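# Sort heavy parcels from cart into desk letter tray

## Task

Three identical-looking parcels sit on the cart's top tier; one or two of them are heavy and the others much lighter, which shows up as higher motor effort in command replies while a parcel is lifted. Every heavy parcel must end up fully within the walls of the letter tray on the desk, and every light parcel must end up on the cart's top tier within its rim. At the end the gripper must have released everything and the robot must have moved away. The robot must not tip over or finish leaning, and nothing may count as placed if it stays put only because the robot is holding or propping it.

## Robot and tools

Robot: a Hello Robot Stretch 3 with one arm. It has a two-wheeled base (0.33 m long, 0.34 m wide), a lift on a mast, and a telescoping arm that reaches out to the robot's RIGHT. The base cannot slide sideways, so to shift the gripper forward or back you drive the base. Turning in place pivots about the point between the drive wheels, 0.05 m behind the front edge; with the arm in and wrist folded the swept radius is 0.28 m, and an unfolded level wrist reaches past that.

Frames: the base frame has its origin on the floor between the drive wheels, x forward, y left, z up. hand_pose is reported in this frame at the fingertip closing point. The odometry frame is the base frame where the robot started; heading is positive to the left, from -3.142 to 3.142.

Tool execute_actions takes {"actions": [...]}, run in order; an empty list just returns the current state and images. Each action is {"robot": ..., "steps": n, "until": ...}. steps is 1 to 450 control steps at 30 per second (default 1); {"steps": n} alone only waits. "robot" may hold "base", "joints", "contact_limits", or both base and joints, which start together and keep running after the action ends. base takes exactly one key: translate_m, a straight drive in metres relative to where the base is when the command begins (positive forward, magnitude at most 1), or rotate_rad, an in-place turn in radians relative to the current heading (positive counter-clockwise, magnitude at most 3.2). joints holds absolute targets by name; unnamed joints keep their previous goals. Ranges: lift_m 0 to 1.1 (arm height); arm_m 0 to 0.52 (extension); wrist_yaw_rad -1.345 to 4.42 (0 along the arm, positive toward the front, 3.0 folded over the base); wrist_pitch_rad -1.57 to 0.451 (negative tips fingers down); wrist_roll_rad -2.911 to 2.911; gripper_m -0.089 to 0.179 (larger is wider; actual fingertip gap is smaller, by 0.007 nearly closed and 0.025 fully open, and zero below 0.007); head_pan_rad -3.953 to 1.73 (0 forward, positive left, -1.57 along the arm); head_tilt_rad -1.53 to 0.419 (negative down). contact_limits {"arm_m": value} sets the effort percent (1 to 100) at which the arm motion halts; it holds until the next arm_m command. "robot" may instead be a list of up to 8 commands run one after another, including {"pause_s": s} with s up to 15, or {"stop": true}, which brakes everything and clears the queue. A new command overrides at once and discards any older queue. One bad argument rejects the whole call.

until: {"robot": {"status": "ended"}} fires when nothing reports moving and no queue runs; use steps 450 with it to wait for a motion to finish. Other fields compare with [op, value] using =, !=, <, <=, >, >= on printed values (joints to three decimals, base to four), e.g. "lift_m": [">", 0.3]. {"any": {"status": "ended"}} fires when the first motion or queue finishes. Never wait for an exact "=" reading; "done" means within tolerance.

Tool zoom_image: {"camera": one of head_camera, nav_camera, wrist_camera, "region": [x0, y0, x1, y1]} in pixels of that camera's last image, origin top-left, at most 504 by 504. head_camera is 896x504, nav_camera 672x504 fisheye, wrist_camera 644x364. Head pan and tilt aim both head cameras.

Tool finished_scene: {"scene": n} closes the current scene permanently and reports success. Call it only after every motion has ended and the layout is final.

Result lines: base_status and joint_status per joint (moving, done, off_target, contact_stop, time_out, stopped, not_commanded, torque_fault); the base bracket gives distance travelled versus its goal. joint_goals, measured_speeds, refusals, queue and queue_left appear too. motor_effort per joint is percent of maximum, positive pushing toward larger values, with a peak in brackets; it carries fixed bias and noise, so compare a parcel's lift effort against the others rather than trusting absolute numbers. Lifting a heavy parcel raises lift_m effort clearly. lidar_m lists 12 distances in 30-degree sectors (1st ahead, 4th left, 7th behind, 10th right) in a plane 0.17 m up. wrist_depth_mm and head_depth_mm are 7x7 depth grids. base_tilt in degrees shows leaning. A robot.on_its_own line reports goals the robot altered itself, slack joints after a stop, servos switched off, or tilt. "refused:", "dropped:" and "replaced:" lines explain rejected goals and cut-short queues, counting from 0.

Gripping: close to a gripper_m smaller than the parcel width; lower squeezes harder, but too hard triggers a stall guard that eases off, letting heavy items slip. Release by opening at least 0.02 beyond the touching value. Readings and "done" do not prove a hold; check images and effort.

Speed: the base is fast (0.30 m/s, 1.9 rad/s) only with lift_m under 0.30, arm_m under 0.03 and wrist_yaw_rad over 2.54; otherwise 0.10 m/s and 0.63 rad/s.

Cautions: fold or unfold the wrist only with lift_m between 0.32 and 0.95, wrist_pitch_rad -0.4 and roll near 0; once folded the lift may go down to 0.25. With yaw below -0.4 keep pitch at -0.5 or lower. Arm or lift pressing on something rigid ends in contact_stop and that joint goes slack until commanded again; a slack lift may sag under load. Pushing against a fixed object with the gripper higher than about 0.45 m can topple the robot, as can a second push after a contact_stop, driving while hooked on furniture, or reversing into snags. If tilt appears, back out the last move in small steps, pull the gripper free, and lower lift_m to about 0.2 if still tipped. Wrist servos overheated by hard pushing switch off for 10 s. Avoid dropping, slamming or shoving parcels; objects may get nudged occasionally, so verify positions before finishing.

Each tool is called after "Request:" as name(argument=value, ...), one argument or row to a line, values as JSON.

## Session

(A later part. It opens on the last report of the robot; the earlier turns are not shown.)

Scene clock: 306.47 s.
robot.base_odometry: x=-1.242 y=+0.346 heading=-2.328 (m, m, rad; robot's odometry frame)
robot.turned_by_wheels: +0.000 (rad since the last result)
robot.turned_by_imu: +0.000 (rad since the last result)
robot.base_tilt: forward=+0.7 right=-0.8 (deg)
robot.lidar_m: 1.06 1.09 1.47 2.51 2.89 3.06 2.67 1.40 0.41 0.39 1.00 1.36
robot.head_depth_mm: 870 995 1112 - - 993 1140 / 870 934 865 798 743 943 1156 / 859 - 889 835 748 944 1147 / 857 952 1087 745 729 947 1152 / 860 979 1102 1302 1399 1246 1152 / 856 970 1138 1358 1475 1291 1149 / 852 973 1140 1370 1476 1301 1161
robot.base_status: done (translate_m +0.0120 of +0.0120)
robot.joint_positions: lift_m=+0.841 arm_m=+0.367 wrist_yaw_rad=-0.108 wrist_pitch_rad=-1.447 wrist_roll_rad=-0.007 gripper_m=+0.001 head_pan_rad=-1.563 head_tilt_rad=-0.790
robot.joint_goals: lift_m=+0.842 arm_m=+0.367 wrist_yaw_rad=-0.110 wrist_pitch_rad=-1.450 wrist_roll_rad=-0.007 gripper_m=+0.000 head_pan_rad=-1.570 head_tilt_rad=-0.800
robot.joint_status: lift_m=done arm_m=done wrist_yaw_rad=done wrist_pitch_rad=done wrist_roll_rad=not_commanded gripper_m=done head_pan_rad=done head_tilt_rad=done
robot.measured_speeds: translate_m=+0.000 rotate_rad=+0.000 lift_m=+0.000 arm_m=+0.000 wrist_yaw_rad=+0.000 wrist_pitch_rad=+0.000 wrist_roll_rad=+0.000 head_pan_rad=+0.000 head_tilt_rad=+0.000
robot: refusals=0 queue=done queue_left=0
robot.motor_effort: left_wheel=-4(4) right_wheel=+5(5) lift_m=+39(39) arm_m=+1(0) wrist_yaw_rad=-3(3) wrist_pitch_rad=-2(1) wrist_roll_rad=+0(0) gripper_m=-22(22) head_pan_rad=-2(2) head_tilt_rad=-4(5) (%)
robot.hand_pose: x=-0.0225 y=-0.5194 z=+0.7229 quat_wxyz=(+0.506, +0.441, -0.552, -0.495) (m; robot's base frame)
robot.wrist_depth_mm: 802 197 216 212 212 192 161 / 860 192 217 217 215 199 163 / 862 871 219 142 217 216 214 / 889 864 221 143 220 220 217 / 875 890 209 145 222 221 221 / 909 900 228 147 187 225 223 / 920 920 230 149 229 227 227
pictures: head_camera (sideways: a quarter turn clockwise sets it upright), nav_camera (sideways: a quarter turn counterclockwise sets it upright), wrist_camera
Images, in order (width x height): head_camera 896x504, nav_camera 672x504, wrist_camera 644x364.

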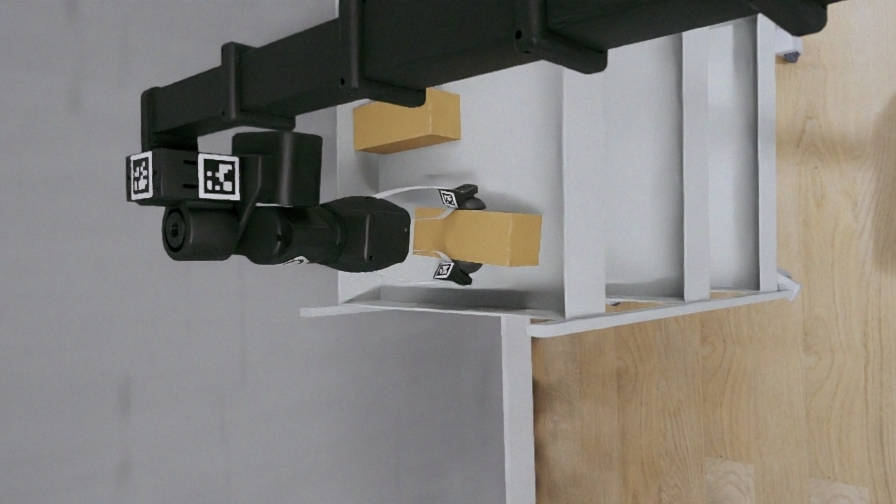

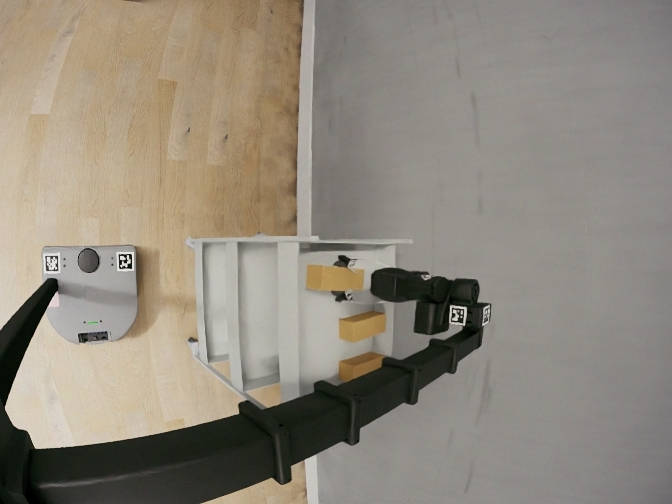

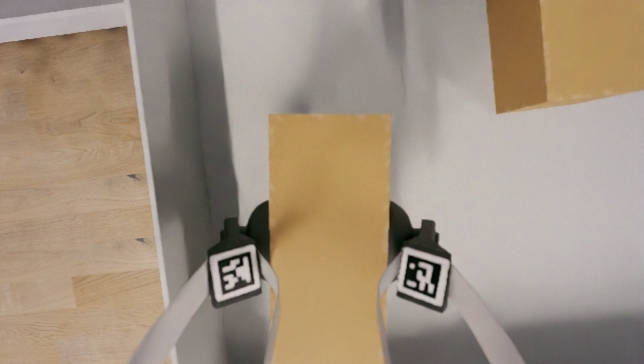

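Request:
execute_actions(
  actions=[
    {"robot": {"joints": {"lift_m": 0.817}}, "steps": 450, "until": {"robot": {"status": "ended"}}},
  ],
)

Scene clock: 317.00 s.
robot.base_odometry: x=-1.242 y=+0.346 heading=-2.328 (m, m, rad; robot's odometry frame)
robot.turned_by_wheels: +0.000 (rad since the last result)
robot.turned_by_imu: +0.000 (rad since the last result)
robot.base_tilt: forward=+0.7 right=-0.8 (deg)
robot.lidar_m: 1.06 1.09 1.47 2.51 2.91 3.06 2.67 1.40 0.41 0.39 1.00 1.36
robot.head_depth_mm: 867 990 1104 - - 1045 1135 / 866 950 - 800 743 943 1162 / 860 946 - 830 746 942 1155 / 857 966 1081 757 729 945 1153 / 856 982 1090 1292 1391 1246 1157 / 854 976 1134 1367 1483 1289 1160 / 850 975 1137 1360 1485 1302 1160
robot.base_status: done (translate_m +0.0120 of +0.0120)
robot.joint_positions: lift_m=+0.818 arm_m=+0.367 wrist_yaw_rad=-0.108 wrist_pitch_rad=-1.447 wrist_roll_rad=-0.007 gripper_m=+0.001 head_pan_rad=-1.563 head_tilt_rad=-0.790
robot.joint_goals: lift_m=+0.817 arm_m=+0.367 wrist_yaw_rad=-0.110 wrist_pitch_rad=-1.450 wrist_roll_rad=-0.007 gripper_m=+0.000 head_pan_rad=-1.570 head_tilt_rad=-0.800
robot.joint_status: lift_m=done arm_m=done wrist_yaw_rad=done wrist_pitch_rad=done wrist_roll_rad=not_commanded gripper_m=done head_pan_rad=done head_tilt_rad=done
robot.measured_speeds: translate_m=+0.000 rotate_rad=+0.000 lift_m=+0.000 arm_m=+0.000 wrist_yaw_rad=+0.000 wrist_pitch_rad=+0.000 wrist_roll_rad=+0.000 head_pan_rad=+0.000 head_tilt_rad=+0.000
robot: refusals=0 queue=done queue_left=0
robot.motor_effort: left_wheel=-4(4) right_wheel=+5(5) lift_m=+15(35) arm_m=+0(1) wrist_yaw_rad=-3(3) wrist_pitch_rad=-1(1) wrist_roll_rad=+0(0) gripper_m=-22(22) head_pan_rad=-2(3) head_tilt_rad=-4(4) (%)
robot.hand_pose: x=-0.0225 y=-0.5194 z=+0.6990 quat_wxyz=(+0.506, +0.441, -0.552, -0.495) (m; robot's base frame)
robot.wrist_depth_mm: 805 156 191 190 190 188 139 / 850 162 194 193 191 190 141 / 844 159 196 142 194 192 191 / 852 167 199 143 196 195 194 / 862 164 201 145 198 198 197 / 878 171 205 147 175 200 199 / 873 880 206 149 204 202 201
pictures: head_camera (sideways: a quarter turn clockwise sets it upright), nav_camera (sideways: a quarter turn counterclockwise sets it upright), wrist_camera
Images, in order (width x height): head_camera 896x504, nav_camera 672x504, wrist_camera 644x364.

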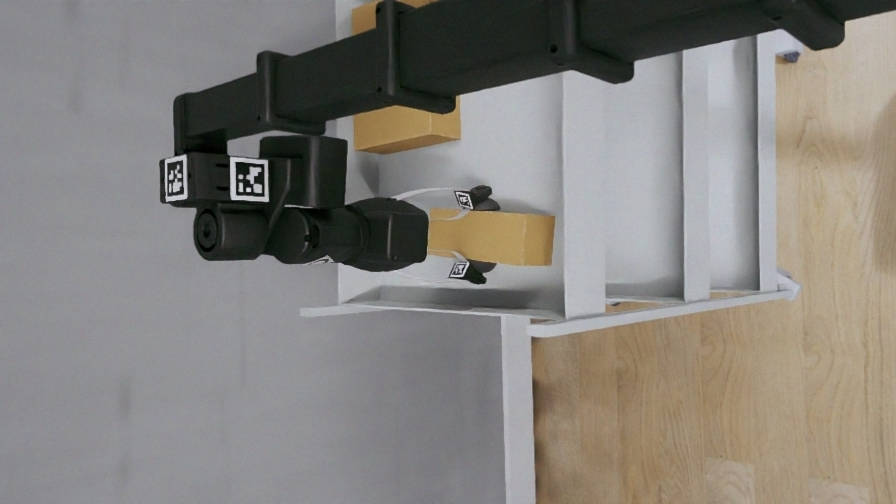

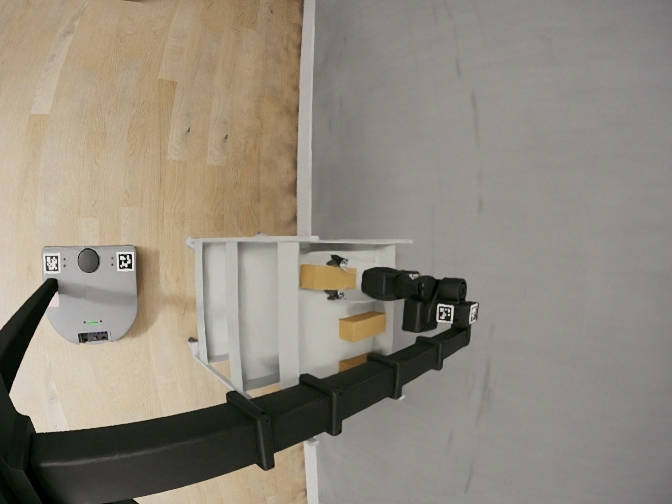

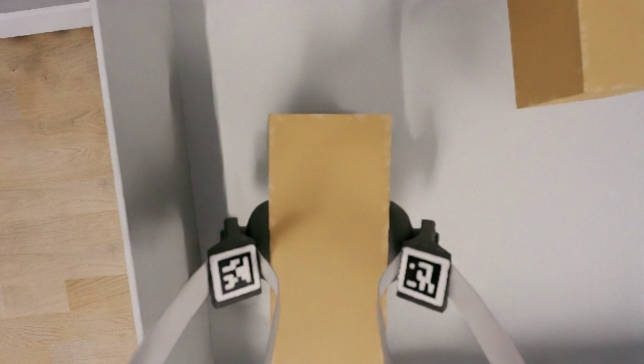

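Request:
execute_actions(
  actions=[
    {"robot": [{"joints": {"lift_m": 0.814}}, {"joints": {"gripper_m": 0.082}}], "steps": 450, "until": {"robot": {"gripper_m": [">", 0.074]}}},
    {"robot": {"joints": {"lift_m": 0.885, "arm_m": 0.494, "wrist_yaw_rad": 0.015}}, "steps": 450, "until": {"robot": {"lift_m": [">", 0.864]}}},
    {"robot": {"base": {"translate_m": -0.139}}, "steps": 450, "until": {"robot": {"status": "ended"}}},
  ],
)

Scene clock: 375.43 s.
robot.base_odometry: x=-1.147 y=+0.447 heading=-2.328 (m, m, rad; robot's odometry frame)
robot.turned_by_wheels: +0.000 (rad since the last result)
robot.turned_by_imu: -0.001 (rad since the last result)
robot.base_tilt: forward=+0.7 right=-0.8 (deg)
robot.lidar_m: 1.20 1.24 1.66 2.49 2.91 2.94 2.54 1.40 0.41 0.39 0.41 1.36
robot.head_depth_mm: 868 951 - - 734 1276 1152 / 834 1013 909 817 745 949 1138 / - 1012 1077 814 746 946 1153 / 838 965 1122 801 744 944 1138 / 861 980 1093 831 745 943 1135 / 858 980 1072 813 734 953 1140 / 852 973 1138 1328 728 1299 1158
robot.base_status: done (translate_m -0.1390 of -0.1390)
robot.joint_positions: lift_m=+0.884 arm_m=+0.494 wrist_yaw_rad=+0.012 wrist_pitch_rad=-1.448 wrist_roll_rad=-0.007 gripper_m=+0.082 head_pan_rad=-1.563 head_tilt_rad=-0.790
robot.joint_goals: lift_m=+0.885 arm_m=+0.494 wrist_yaw_rad=+0.015 wrist_pitch_rad=-1.450 wrist_roll_rad=-0.007 gripper_m=+0.082 head_pan_rad=-1.570 head_tilt_rad=-0.800
robot.joint_status: lift_m=done arm_m=done wrist_yaw_rad=done wrist_pitch_rad=done wrist_roll_rad=not_commanded gripper_m=done head_pan_rad=done head_tilt_rad=done
robot.measured_speeds: translate_m=+0.000 rotate_rad=+0.000 lift_m=+0.000 arm_m=+0.000 wrist_yaw_rad=+0.000 wrist_pitch_rad=+0.000 wrist_roll_rad=+0.000 head_pan_rad=+0.000 head_tilt_rad=+0.000
robot: refusals=0 queue=done queue_left=0
robot.motor_effort: left_wheel=-4(7) right_wheel=+5(5) lift_m=+37(47) arm_m=+1(1) wrist_yaw_rad=+3(3) wrist_pitch_rad=-1(2) wrist_roll_rad=+0(0) gripper_m=+0(99) head_pan_rad=-2(3) head_tilt_rad=-4(4) (%)
robot.hand_pose: x=-0.0215 y=-0.6461 z=+0.7659 quat_wxyz=(+0.534, +0.473, -0.525, -0.464) (m; robot's base frame)
robot.wrist_depth_mm: 716 725 720 708 714 706 700 / 905 870 881 877 882 862 868 / 261 264 262 212 259 208 236 / 265 267 266 213 262 210 246 / 266 270 269 215 266 213 244 / 267 272 274 218 269 214 255 / 268 224 275 276 272 270 254
pictures: head_camera (sideways: a quarter turn clockwise sets it upright), nav_camera (sideways: a quarter turn counterclockwise sets it upright), wrist_camera
Images, in order (width x height): head_camera 896x504, nav_camera 672x504, wrist_camera 644x364.

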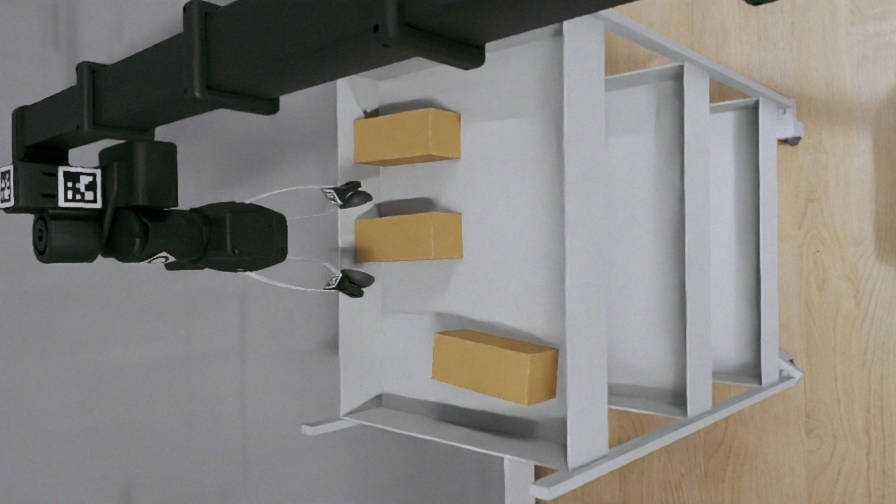

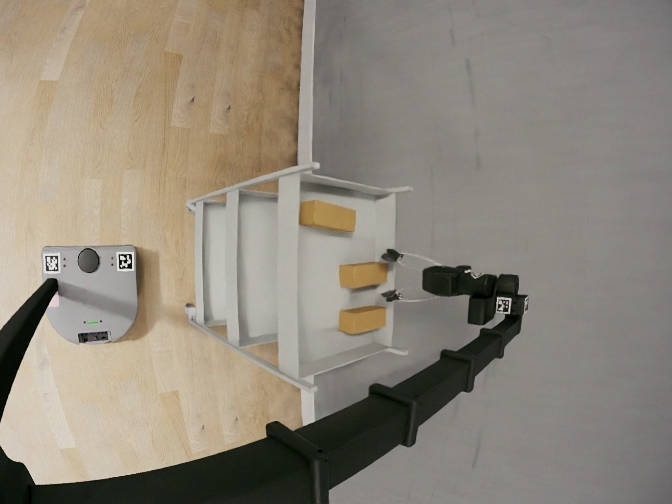

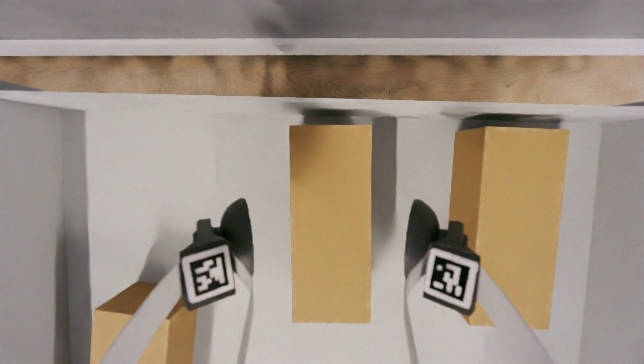

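Request:
execute_actions(
  actions=[
    {"robot": {"joints": {"lift_m": 0.816}}, "steps": 450, "until": {"robot": {"lift_m": ["<", 0.820]}}},
    {"robot": [{"joints": {"gripper_m": 0.0}}, {"joints": {"lift_m": 0.838}}], "steps": 450, "until": {"robot": {"status": "ended"}}},
  ],
)

Scene clock: 406.17 s.
robot.base_odometry: x=-1.147 y=+0.447 heading=-2.328 (m, m, rad; robot's odometry frame)
robot.turned_by_wheels: +0.000 (rad since the last result)
robot.turned_by_imu: -0.001 (rad since the last result)
robot.base_tilt: forward=+0.7 right=-0.8 (deg)
robot.lidar_m: 1.20 1.23 1.67 2.50 2.91 2.94 2.54 1.40 0.41 0.39 0.41 1.36
robot.head_depth_mm: 871 998 1132 - - 1255 1144 / 852 - 907 802 745 943 1134 / 835 - 1083 810 743 940 1154 / 844 965 1082 797 745 948 1132 / 859 979 1089 835 747 944 1137 / 857 981 1060 813 728 946 1141 / 852 981 1126 1329 732 1299 1154
robot.base_status: done (translate_m -0.1390 of -0.1390)
robot.joint_positions: lift_m=+0.837 arm_m=+0.494 wrist_yaw_rad=+0.012 wrist_pitch_rad=-1.448 wrist_roll_rad=-0.007 gripper_m=+0.001 head_pan_rad=-1.563 head_tilt_rad=-0.790
robot.joint_goals: lift_m=+0.838 arm_m=+0.494 wrist_yaw_rad=+0.015 wrist_pitch_rad=-1.450 wrist_roll_rad=-0.007 gripper_m=+0.000 head_pan_rad=-1.570 head_tilt_rad=-0.800
robot.joint_status: lift_m=done arm_m=done wrist_yaw_rad=done wrist_pitch_rad=done wrist_roll_rad=not_commanded gripper_m=done head_pan_rad=done head_tilt_rad=done
robot.measured_speeds: translate_m=+0.000 rotate_rad=+0.000 lift_m=+0.000 arm_m=+0.000 wrist_yaw_rad=+0.000 wrist_pitch_rad=+0.000 wrist_roll_rad=+0.000 head_pan_rad=+0.000 head_tilt_rad=+0.000
robot: refusals=0 queue=done queue_left=0
robot.motor_effort: left_wheel=-4(5) right_wheel=+5(7) lift_m=+40(45) arm_m=+0(1) wrist_yaw_rad=+4(4) wrist_pitch_rad=-1(1) wrist_roll_rad=+0(0) gripper_m=-23(99) head_pan_rad=-2(2) head_tilt_rad=-4(3) (%)
robot.hand_pose: x=-0.0215 y=-0.6461 z=+0.7188 quat_wxyz=(+0.534, +0.473, -0.525, -0.464) (m; robot's base frame)
robot.wrist_depth_mm: 718 723 723 723 707 704 707 / 210 199 193 832 840 813 814 / 218 217 216 139 213 197 161 / 220 219 218 141 215 181 163 / 223 223 221 143 217 178 165 / 227 225 225 145 145 172 167 / 201 204 227 147 224 170 169
pictures: head_camera (sideways: a quarter turn clockwise sets it upright), nav_camera (sideways: a quarter turn counterclockwise sets it upright), wrist_camera
Images, in order (width x height): head_camera 896x504, nav_camera 672x504, wrist_camera 644x364.

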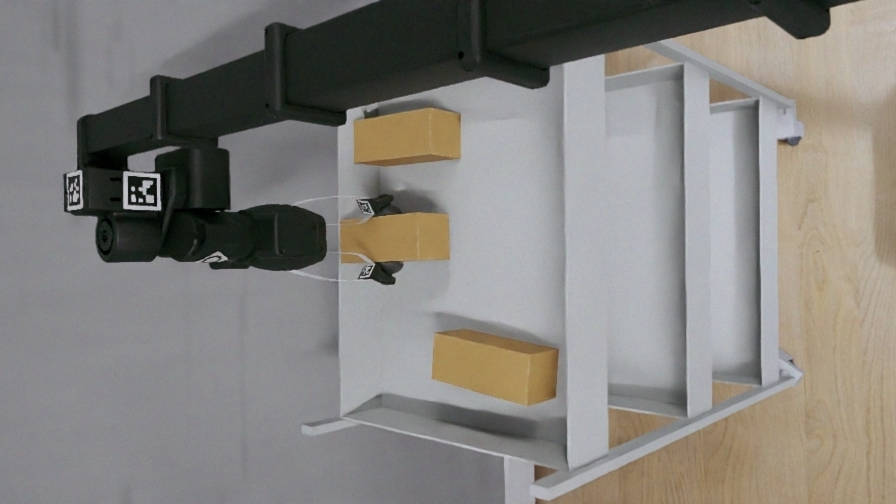

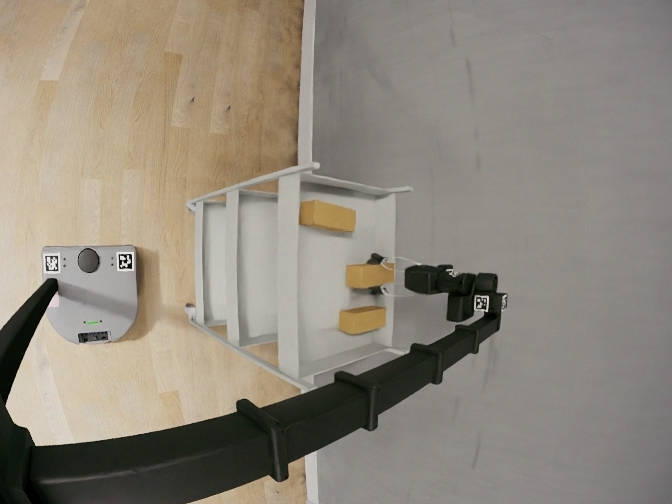

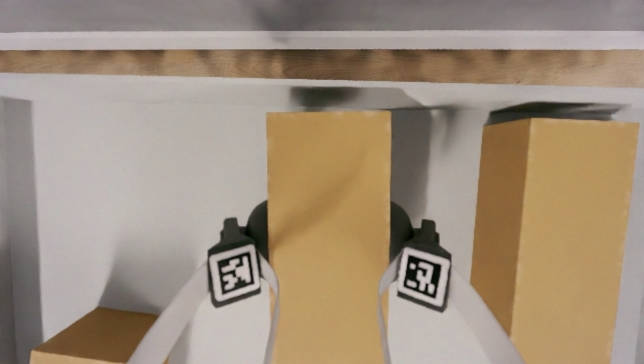

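Request:
execute_actions(
  actions=[],
)

Scene clock: 410.13 s.
robot.base_odometry: x=-1.147 y=+0.447 heading=-2.328 (m, m, rad; robot's odometry frame)
robot.turned_by_wheels: +0.000 (rad since the last result)
robot.turned_by_imu: +0.000 (rad since the last result)
robot.base_tilt: forward=+0.7 right=-0.9 (deg)
robot.lidar_m: 1.20 1.24 1.66 2.50 2.90 2.94 2.53 1.40 0.41 0.39 0.41 1.37
robot.head_depth_mm: 868 996 1138 - - 1258 1132 / 850 - 902 798 742 940 1144 / 837 - 1076 810 745 947 1157 / 847 956 1078 796 745 949 1142 / 861 984 1088 832 746 946 1137 / 857 976 1070 816 731 947 1143 / 854 971 1141 1322 731 1293 1159
robot.base_status: done (translate_m -0.1390 of -0.1390)
robot.joint_positions: lift_m=+0.837 arm_m=+0.494 wrist_yaw_rad=+0.012 wrist_pitch_rad=-1.448 wrist_roll_rad=-0.007 gripper_m=+0.001 head_pan_rad=-1.563 head_tilt_rad=-0.790
robot.joint_goals: lift_m=+0.838 arm_m=+0.494 wrist_yaw_rad=+0.015 wrist_pitch_rad=-1.450 wrist_roll_rad=-0.007 gripper_m=+0.000 head_pan_rad=-1.570 head_tilt_rad=-0.800
robot.joint_status: lift_m=done arm_m=done wrist_yaw_rad=done wrist_pitch_rad=done wrist_roll_rad=not_commanded gripper_m=done head_pan_rad=done head_tilt_rad=done
robot.measured_speeds: translate_m=+0.000 rotate_rad=+0.000 lift_m=+0.000 arm_m=+0.000 wrist_yaw_rad=+0.000 wrist_pitch_rad=+0.000 wrist_roll_rad=+0.000 head_pan_rad=+0.000 head_tilt_rad=+0.000
robot: refusals=0 queue=done queue_left=0
robot.motor_effort: left_wheel=-3(4) right_wheel=+5(5) lift_m=+40(40) arm_m=+0(0) wrist_yaw_rad=+4(4) wrist_pitch_rad=-1(1) wrist_roll_rad=+0(0) gripper_m=-22(22) head_pan_rad=-2(3) head_tilt_rad=-5(4) (%)
robot.hand_pose: x=-0.0215 y=-0.6461 z=+0.7188 quat_wxyz=(+0.534, +0.473, -0.525, -0.464) (m; robot's base frame)
robot.wrist_depth_mm: 717 723 726 707 711 706 695 / 210 199 193 827 835 829 810 / 217 217 214 139 211 197 160 / 221 219 217 141 215 181 162 / 223 221 219 143 216 178 164 / 227 226 225 145 145 172 167 / 201 204 228 147 224 170 169
pictures: head_camera (sideways: a quarter turn clockwise sets it upright), nav_camera (sideways: a quarter turn counterclockwise sets it upright), wrist_camera
Images, in order (width x height): head_camera 896x504, nav_camera 672x504, wrist_camera 644x364.

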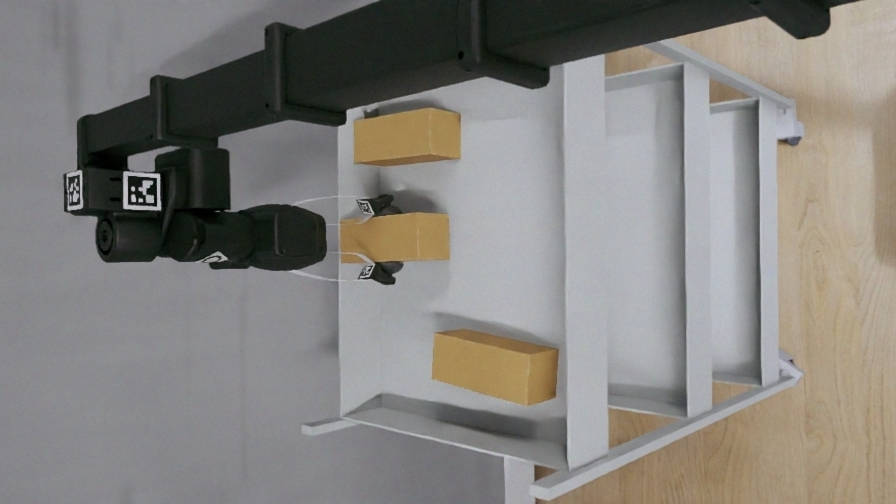

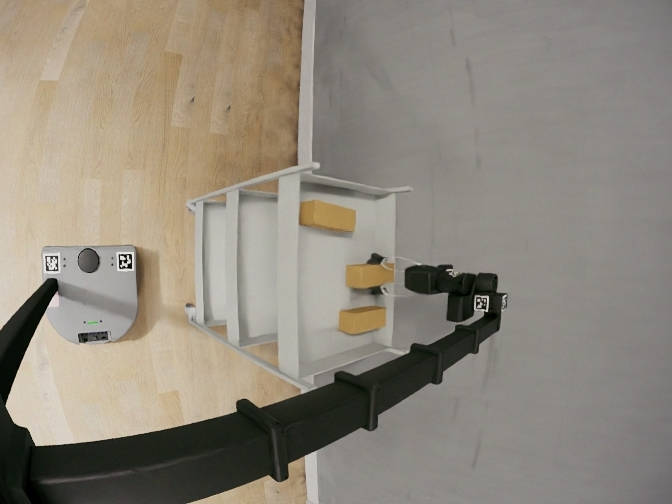

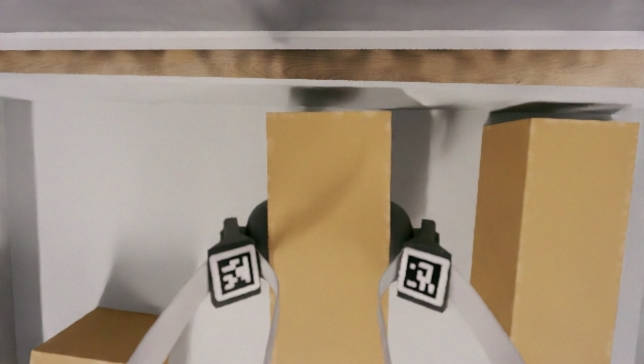

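Request:
execute_actions(
  actions=[
    {"robot": {"joints": {"lift_m": 0.815}}, "steps": 450, "until": {"robot": {"status": "ended"}}},
  ],
)

Scene clock: 424.37 s.
robot.base_odometry: x=-1.147 y=+0.447 heading=-2.328 (m, m, rad; robot's odometry frame)
robot.turned_by_wheels: +0.000 (rad since the last result)
robot.turned_by_imu: +0.000 (rad since the last result)
robot.base_tilt: forward=+0.7 right=-0.8 (deg)
robot.lidar_m: 1.20 1.24 1.66 2.50 2.91 2.95 2.54 1.40 0.41 0.39 0.41 1.36
robot.head_depth_mm: 870 994 1138 - - 1250 1135 / 862 960 - 794 744 941 1141 / 849 - 1078 814 743 941 1152 / 861 986 908 797 745 943 1139 / 857 977 1100 835 745 943 1139 / 854 979 1065 814 730 947 1142 / 856 973 1140 1319 732 1306 1157
robot.base_status: done (translate_m -0.1390 of -0.1390)
robot.joint_positions: lift_m=+0.815 arm_m=+0.494 wrist_yaw_rad=+0.012 wrist_pitch_rad=-1.448 wrist_roll_rad=-0.007 gripper_m=+0.001 head_pan_rad=-1.563 head_tilt_rad=-0.790
robot.joint_goals: lift_m=+0.815 arm_m=+0.494 wrist_yaw_rad=+0.015 wrist_pitch_rad=-1.450 wrist_roll_rad=-0.007 gripper_m=+0.000 head_pan_rad=-1.570 head_tilt_rad=-0.800
robot.joint_status: lift_m=done arm_m=done wrist_yaw_rad=done wrist_pitch_rad=done wrist_roll_rad=not_commanded gripper_m=done head_pan_rad=done head_tilt_rad=done
robot.measured_speeds: translate_m=+0.000 rotate_rad=+0.000 lift_m=+0.000 arm_m=+0.000 wrist_yaw_rad=+0.000 wrist_pitch_rad=+0.000 wrist_roll_rad=+0.000 head_pan_rad=+0.000 head_tilt_rad=+0.000
robot: refusals=0 queue=done queue_left=0
robot.motor_effort: left_wheel=-4(4) right_wheel=+5(5) lift_m=+17(41) arm_m=+0(0) wrist_yaw_rad=+4(4) wrist_pitch_rad=-1(1) wrist_roll_rad=+0(0) gripper_m=-23(22) head_pan_rad=-2(2) head_tilt_rad=-5(4) (%)
robot.hand_pose: x=-0.0215 y=-0.6461 z=+0.6969 quat_wxyz=(+0.534, +0.473, -0.525, -0.464) (m; robot's base frame)
robot.wrist_depth_mm: 713 717 723 716 708 706 707 / 182 165 159 154 172 164 157 / 195 195 193 139 190 189 139 / 198 198 196 141 193 181 141 / 200 200 198 142 194 179 142 / 204 203 202 145 145 171 144 / 201 204 204 147 202 162 146
pictures: head_camera (sideways: a quarter turn clockwise sets it upright), nav_camera (sideways: a quarter turn counterclockwise sets it upright), wrist_camera
Images, in order (width x height): head_camera 896x504, nav_camera 672x504, wrist_camera 644x364.

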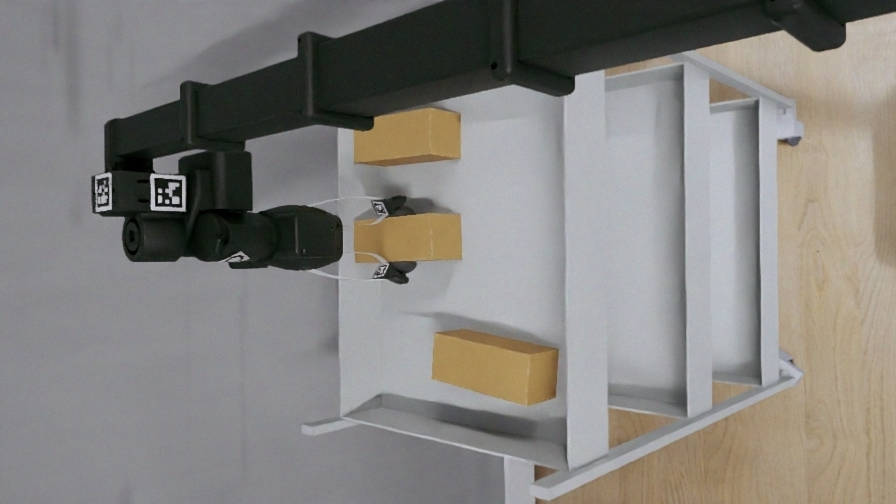

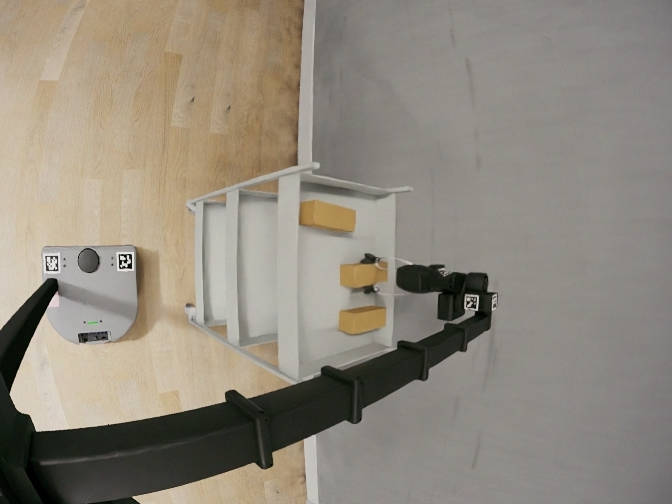

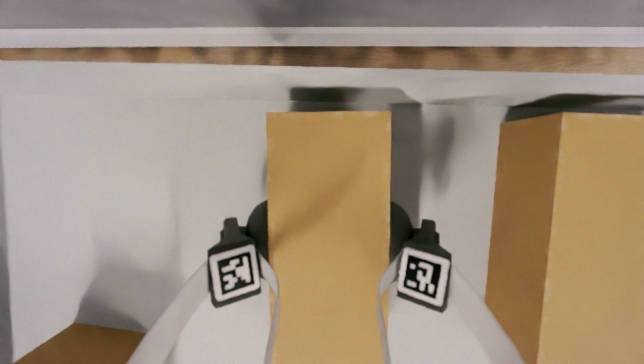

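Request:
execute_actions(
  actions=[],
)

Scene clock: 435.20 s.
robot.base_odometry: x=-1.147 y=+0.447 heading=-2.328 (m, m, rad; robot's odometry frame)
robot.turned_by_wheels: +0.000 (rad since the last result)
robot.turned_by_imu: +0.000 (rad since the last result)
robot.base_tilt: forward=+0.7 right=-0.9 (deg)
robot.lidar_m: 1.20 1.24 1.66 2.50 2.90 2.94 2.54 1.40 0.41 0.39 0.41 1.36
robot.head_depth_mm: 868 992 1138 - - 1252 1134 / 865 964 - 801 744 942 1134 / 850 - 1071 813 744 942 1155 / 862 986 903 796 747 942 1135 / 858 980 1091 828 744 944 1135 / 856 982 1074 814 730 946 1133 / 855 977 1134 1329 730 1294 1158
robot.base_status: done (translate_m -0.1390 of -0.1390)
robot.joint_positions: lift_m=+0.815 arm_m=+0.494 wrist_yaw_rad=+0.012 wrist_pitch_rad=-1.448 wrist_roll_rad=-0.007 gripper_m=+0.001 head_pan_rad=-1.563 head_tilt_rad=-0.790
robot.joint_goals: lift_m=+0.815 arm_m=+0.494 wrist_yaw_rad=+0.015 wrist_pitch_rad=-1.450 wrist_roll_rad=-0.007 gripper_m=+0.000 head_pan_rad=-1.570 head_tilt_rad=-0.800
robot.joint_status: lift_m=done arm_m=done wrist_yaw_rad=done wrist_pitch_rad=done wrist_roll_rad=not_commanded gripper_m=done head_pan_rad=done head_tilt_rad=done
robot.measured_speeds: translate_m=+0.000 rotate_rad=+0.000 lift_m=+0.000 arm_m=+0.000 wrist_yaw_rad=+0.000 wrist_pitch_rad=+0.000 wrist_roll_rad=+0.000 head_pan_rad=+0.000 head_tilt_rad=+0.000
robot: refusals=0 queue=done queue_left=0
robot.motor_effort: left_wheel=-4(4) right_wheel=+5(5) lift_m=+17(17) arm_m=+1(1) wrist_yaw_rad=+4(4) wrist_pitch_rad=-1(1) wrist_roll_rad=+0(0) gripper_m=-23(22) head_pan_rad=-2(3) head_tilt_rad=-4(3) (%)
robot.hand_pose: x=-0.0215 y=-0.6461 z=+0.6969 quat_wxyz=(+0.534, +0.473, -0.525, -0.464) (m; robot's base frame)
robot.wrist_depth_mm: 727 728 731 724 712 712 703 / 182 165 159 154 172 165 157 / 197 195 194 139 191 189 139 / 199 198 196 141 193 181 141 / 201 200 198 142 195 179 143 / 204 203 201 145 145 170 144 / 202 204 204 147 201 162 146
pictures: head_camera (sideways: a quarter turn clockwise sets it upright), nav_camera (sideways: a quarter turn counterclockwise sets it upright), wrist_camera
Images, in order (width x height): head_camera 896x504, nav_camera 672x504, wrist_camera 644x364.

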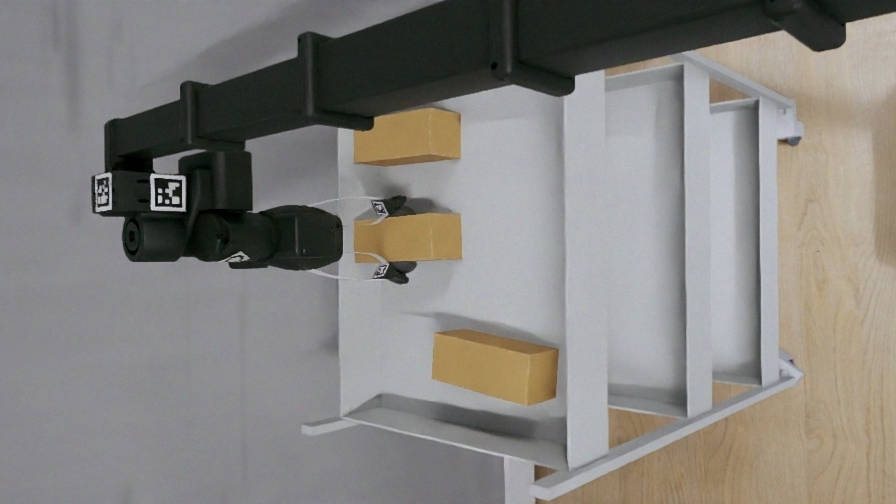

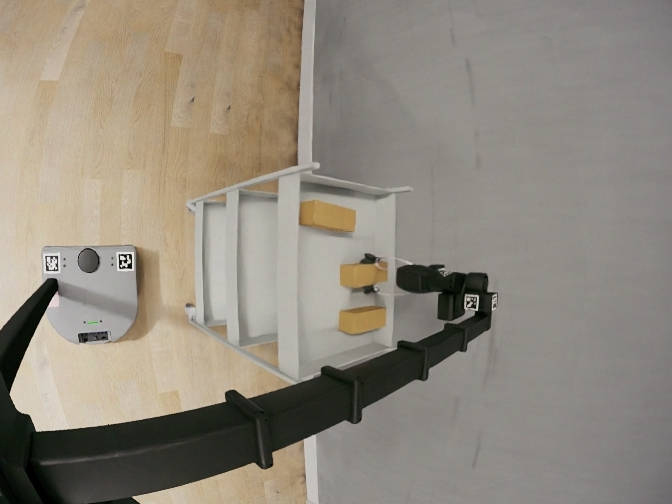

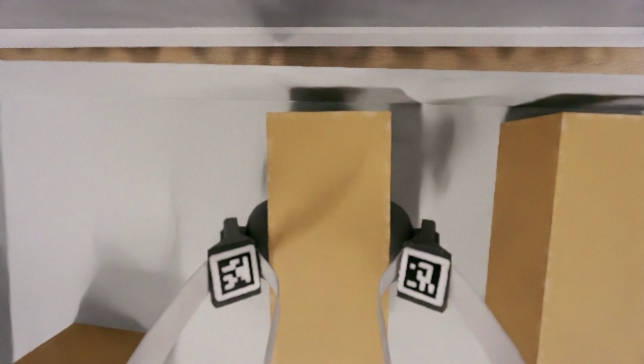

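Request:
execute_actions(
  actions=[
    {"robot": [{"joints": {"lift_m": 0.812}}, {"joints": {"gripper_m": 0.082}}], "steps": 450, "until": {"robot": {"gripper_m": [">", 0.074]}}},
    {"robot": {"joints": {"lift_m": 0.882, "arm_m": 0.492, "wrist_yaw_rad": -0.035}}, "steps": 450, "until": {"robot": {"lift_m": [">", 0.862]}}},
    {"robot": {"base": {"translate_m": -0.118}}, "steps": 450, "until": {"robot": {"status": "ended"}}},
  ],
)

Scene clock: 496.67 s.
robot.base_odometry: x=-1.066 y=+0.533 heading=-2.328 (m, m, rad; robot's odometry frame)
robot.turned_by_wheels: +0.000 (rad since the last result)
robot.turned_by_imu: -0.001 (rad since the last result)
robot.base_tilt: forward=+0.7 right=-0.8 (deg)
robot.lidar_m: 1.32 1.36 1.83 2.49 2.90 2.84 2.42 1.40 0.40 0.39 0.41 1.37
robot.head_depth_mm: 872 959 - - 1450 1298 1157 / 832 1009 1185 1399 1449 1291 1156 / - 1019 1102 831 746 942 1138 / 840 968 1123 800 746 938 1135 / 860 983 1099 800 748 944 1144 / 857 975 1089 830 749 945 1142 / 858 976 1090 785 725 934 1138
robot.base_status: done (translate_m -0.1180 of -0.1180)
robot.joint_positions: lift_m=+0.881 arm_m=+0.492 wrist_yaw_rad=-0.032 wrist_pitch_rad=-1.450 wrist_roll_rad=-0.007 gripper_m=+0.082 head_pan_rad=-1.563 head_tilt_rad=-0.790
robot.joint_goals: lift_m=+0.882 arm_m=+0.492 wrist_yaw_rad=-0.035 wrist_pitch_rad=-1.450 wrist_roll_rad=-0.007 gripper_m=+0.082 head_pan_rad=-1.570 head_tilt_rad=-0.800
robot.joint_status: lift_m=done arm_m=done wrist_yaw_rad=done wrist_pitch_rad=done wrist_roll_rad=not_commanded gripper_m=done head_pan_rad=done head_tilt_rad=done
robot.measured_speeds: translate_m=+0.000 rotate_rad=+0.000 lift_m=+0.000 arm_m=+0.000 wrist_yaw_rad=+0.000 wrist_pitch_rad=+0.000 wrist_roll_rad=+0.000 head_pan_rad=+0.000 head_tilt_rad=+0.000
robot: refusals=0 queue=done queue_left=0
robot.motor_effort: left_wheel=-3(7) right_wheel=+5(5) lift_m=+38(40) arm_m=-3(4) wrist_yaw_rad=-4(4) wrist_pitch_rad=+0(1) wrist_roll_rad=+0(0) gripper_m=+0(92) head_pan_rad=-2(2) head_tilt_rad=-4(4) (%)
robot.hand_pose: x=-0.0219 y=-0.6442 z=+0.7629 quat_wxyz=(+0.524, +0.462, -0.535, -0.476) (m; robot's base frame)
robot.wrist_depth_mm: 662 689 706 736 736 769 767 / 896 893 889 872 869 185 860 / 262 211 257 207 256 878 883 / 264 212 262 208 258 875 887 / 270 215 266 212 263 905 891 / 271 217 268 216 266 908 917 / 274 275 273 271 269 902 907
pictures: head_camera (sideways: a quarter turn clockwise sets it upright), nav_camera (sideways: a quarter turn counterclockwise sets it upright), wrist_camera
Images, in order (width x height): head_camera 896x504, nav_camera 672x504, wrist_camera 644x364.

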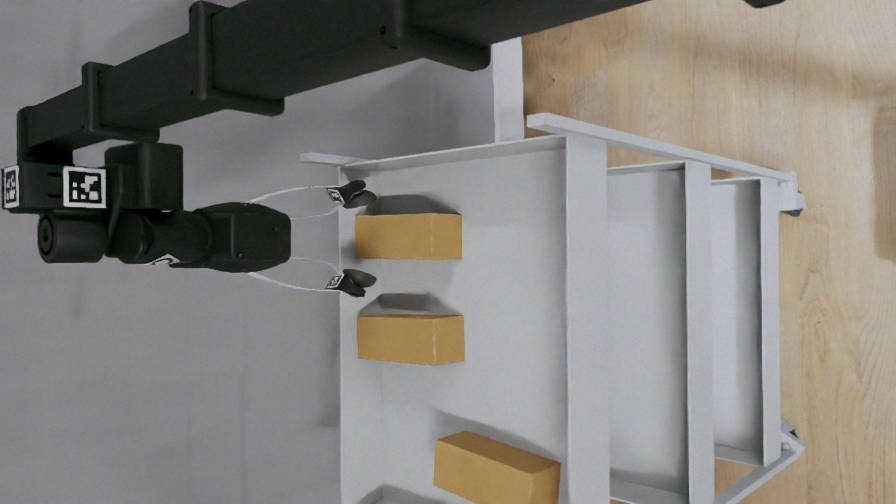

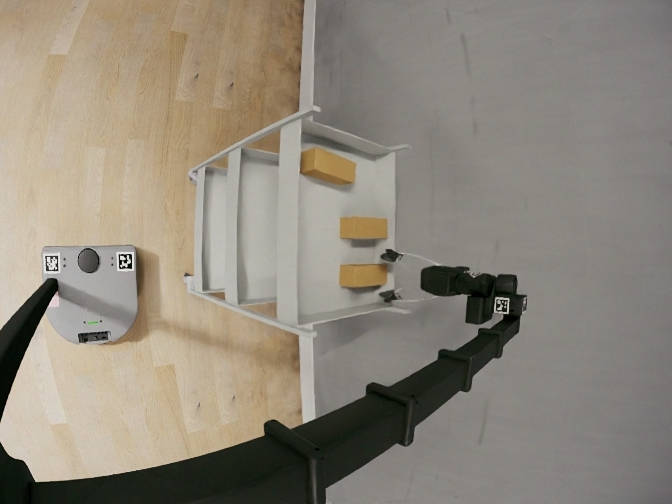

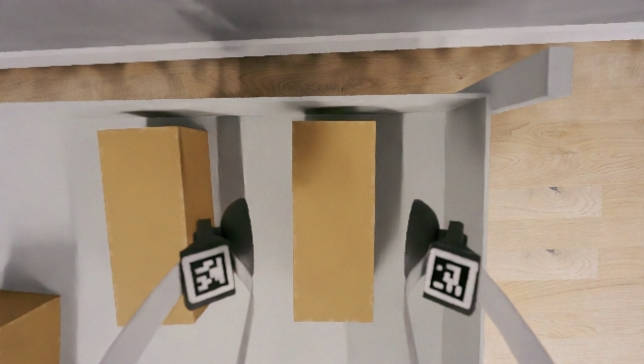

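Request:
execute_actions(
  actions=[
    {"robot": {"joints": {"lift_m": 0.816}}, "steps": 450, "until": {"robot": {"lift_m": ["<", 0.820]}}},
    {"robot": [{"joints": {"gripper_m": 0.0}}, {"joints": {"lift_m": 0.838}}], "steps": 450, "until": {"robot": {"status": "ended"}}},
  ],
)

Scene clock: 507.10 s.
robot.base_odometry: x=-1.066 y=+0.533 heading=-2.328 (m, m, rad; robot's odometry frame)
robot.turned_by_wheels: +0.000 (rad since the last result)
robot.turned_by_imu: -0.001 (rad since the last result)
robot.base_tilt: forward=+0.7 right=-0.8 (deg)
robot.lidar_m: 1.32 1.36 1.83 2.49 2.90 2.83 2.42 1.40 0.40 0.39 0.41 1.37
robot.head_depth_mm: 872 999 1134 - - 1277 1136 / 853 - 1193 1400 1420 1295 1155 / 835 - 1110 835 744 946 1144 / 848 974 1072 793 745 946 1136 / 859 982 1092 801 746 946 1136 / 857 978 1096 830 745 941 1136 / 852 980 1091 783 728 934 1138
robot.base_status: done (translate_m -0.1180 of -0.1180)
robot.joint_positions: lift_m=+0.837 arm_m=+0.492 wrist_yaw_rad=-0.032 wrist_pitch_rad=-1.450 wrist_roll_rad=-0.007 gripper_m=+0.001 head_pan_rad=-1.563 head_tilt_rad=-0.790
robot.joint_goals: lift_m=+0.838 arm_m=+0.492 wrist_yaw_rad=-0.035 wrist_pitch_rad=-1.450 wrist_roll_rad=-0.007 gripper_m=+0.000 head_pan_rad=-1.570 head_tilt_rad=-0.800
robot.joint_status: lift_m=done arm_m=done wrist_yaw_rad=done wrist_pitch_rad=done wrist_roll_rad=not_commanded gripper_m=done head_pan_rad=done head_tilt_rad=done
robot.measured_speeds: translate_m=+0.000 rotate_rad=+0.000 lift_m=+0.000 arm_m=+0.000 wrist_yaw_rad=+0.000 wrist_pitch_rad=+0.000 wrist_roll_rad=+0.000 head_pan_rad=+0.000 head_tilt_rad=+0.000
robot: refusals=0 queue=done queue_left=0
robot.motor_effort: left_wheel=-3(4) right_wheel=+5(5) lift_m=+39(41) arm_m=-3(3) wrist_yaw_rad=-4(4) wrist_pitch_rad=+0(0) wrist_roll_rad=+0(0) gripper_m=-22(99) head_pan_rad=-3(2) head_tilt_rad=-4(4) (%)
robot.hand_pose: x=-0.0219 y=-0.6442 z=+0.7188 quat_wxyz=(+0.524, +0.462, -0.535, -0.476) (m; robot's base frame)
robot.wrist_depth_mm: 668 684 711 728 746 735 125 / 818 843 847 827 189 160 125 / 204 190 216 138 212 181 825 / 168 168 219 141 215 183 851 / 172 170 220 142 217 182 865 / 174 173 221 144 144 184 860 / 229 175 228 146 224 221 870
pictures: head_camera (sideways: a quarter turn clockwise sets it upright), nav_camera (sideways: a quarter turn counterclockwise sets it upright), wrist_camera
Images, in order (width x height): head_camera 896x504, nav_camera 672x504, wrist_camera 644x364.

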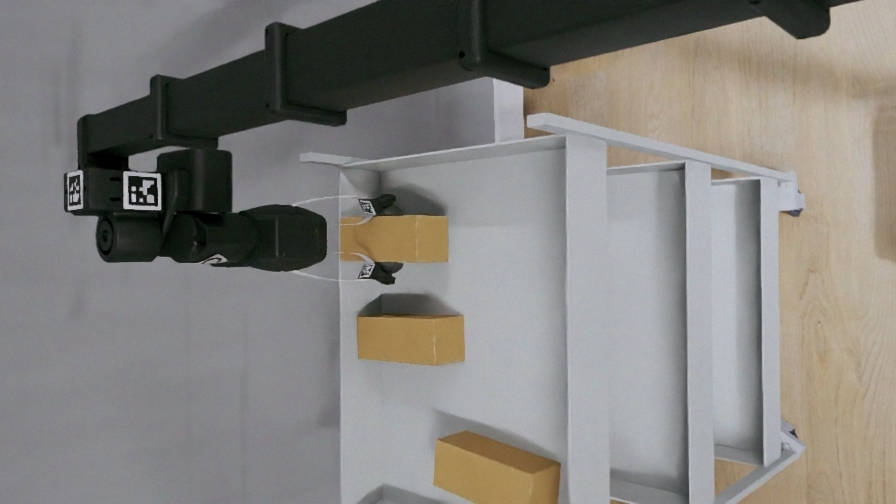

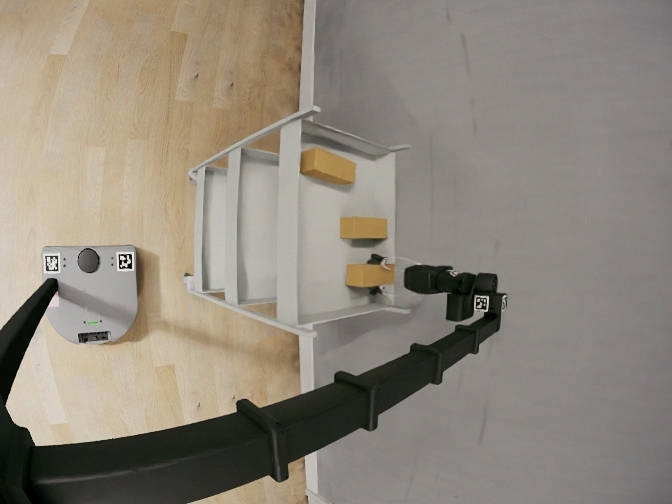

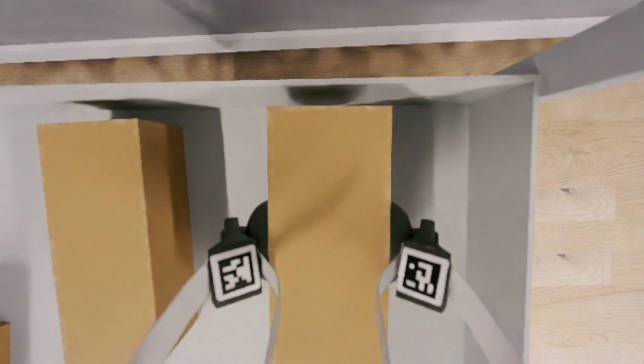

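Request:
execute_actions(
  actions=[],
)

Scene clock: 514.90 s.
robot.base_odometry: x=-1.066 y=+0.533 heading=-2.328 (m, m, rad; robot's odometry frame)
robot.turned_by_wheels: +0.000 (rad since the last result)
robot.turned_by_imu: +0.000 (rad since the last result)
robot.base_tilt: forward=+0.6 right=-0.9 (deg)
robot.lidar_m: 1.32 1.36 1.83 2.49 2.91 2.84 2.41 1.40 0.40 0.39 0.41 1.36
robot.head_depth_mm: 873 993 1144 - - 1284 1138 / 855 - 1182 1391 1427 1293 1152 / 838 - 1104 832 744 944 1134 / 847 977 1073 795 747 948 1139 / 859 981 1098 802 746 946 1141 / 856 982 1093 833 745 946 1141 / 857 973 1089 783 730 931 1132
robot.base_status: done (translate_m -0.1180 of -0.1180)
robot.joint_positions: lift_m=+0.837 arm_m=+0.492 wrist_yaw_rad=-0.032 wrist_pitch_rad=-1.450 wrist_roll_rad=-0.007 gripper_m=+0.001 head_pan_rad=-1.563 head_tilt_rad=-0.790
robot.joint_goals: lift_m=+0.838 arm_m=+0.492 wrist_yaw_rad=-0.035 wrist_pitch_rad=-1.450 wrist_roll_rad=-0.007 gripper_m=+0.000 head_pan_rad=-1.570 head_tilt_rad=-0.800
robot.joint_status: lift_m=done arm_m=done wrist_yaw_rad=done wrist_pitch_rad=done wrist_roll_rad=not_commanded gripper_m=done head_pan_rad=done head_tilt_rad=done
robot.measured_speeds: translate_m=+0.000 rotate_rad=+0.000 lift_m=+0.000 arm_m=+0.000 wrist_yaw_rad=+0.000 wrist_pitch_rad=+0.000 wrist_roll_rad=+0.000 head_pan_rad=+0.000 head_tilt_rad=+0.000
robot: refusals=0 queue=done queue_left=0
robot.motor_effort: left_wheel=-3(3) right_wheel=+5(5) lift_m=+39(38) arm_m=-3(3) wrist_yaw_rad=-4(4) wrist_pitch_rad=+0(0) wrist_roll_rad=+1(0) gripper_m=-22(23) head_pan_rad=-3(2) head_tilt_rad=-4(5) (%)
robot.hand_pose: x=-0.0219 y=-0.6442 z=+0.7188 quat_wxyz=(+0.524, +0.462, -0.535, -0.476) (m; robot's base frame)
robot.wrist_depth_mm: 672 680 710 735 748 722 125 / 812 832 849 835 189 159 125 / 204 191 215 139 212 181 835 / 169 168 218 140 215 182 834 / 171 171 221 143 217 183 869 / 174 172 220 144 144 184 853 / 228 174 228 147 224 221 891
pictures: head_camera (sideways: a quarter turn clockwise sets it upright), nav_camera (sideways: a quarter turn counterclockwise sets it upright), wrist_camera
Images, in order (width x height): head_camera 896x504, nav_camera 672x504, wrist_camera 644x364.

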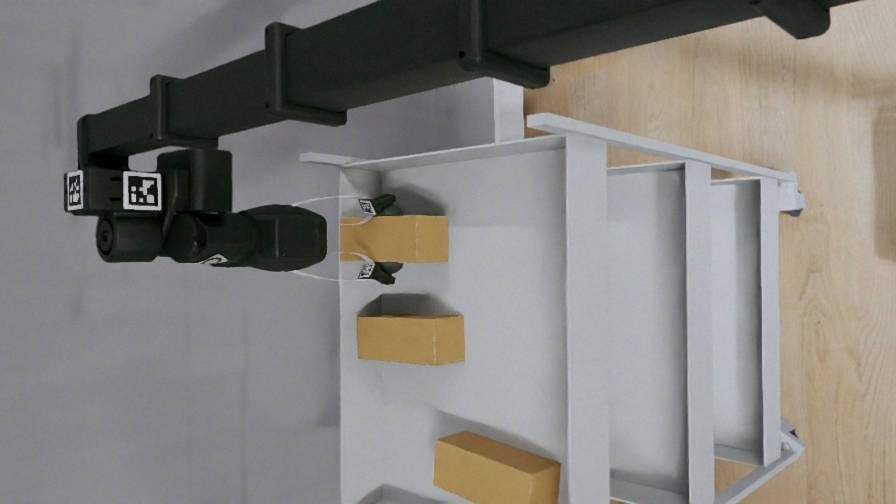

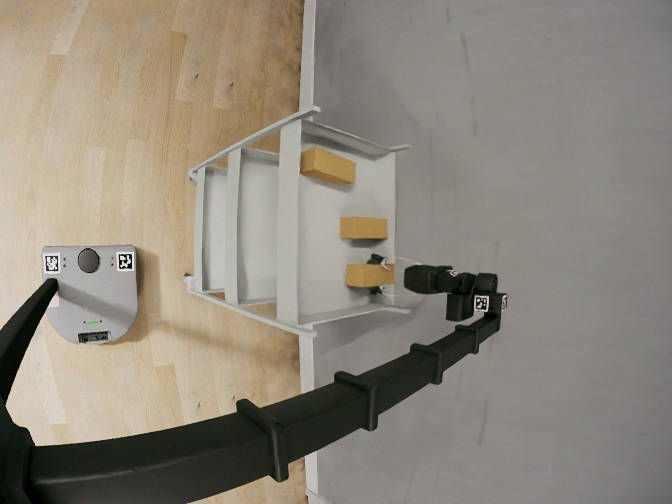

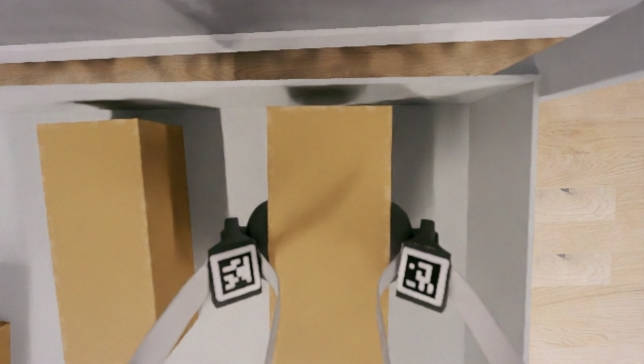

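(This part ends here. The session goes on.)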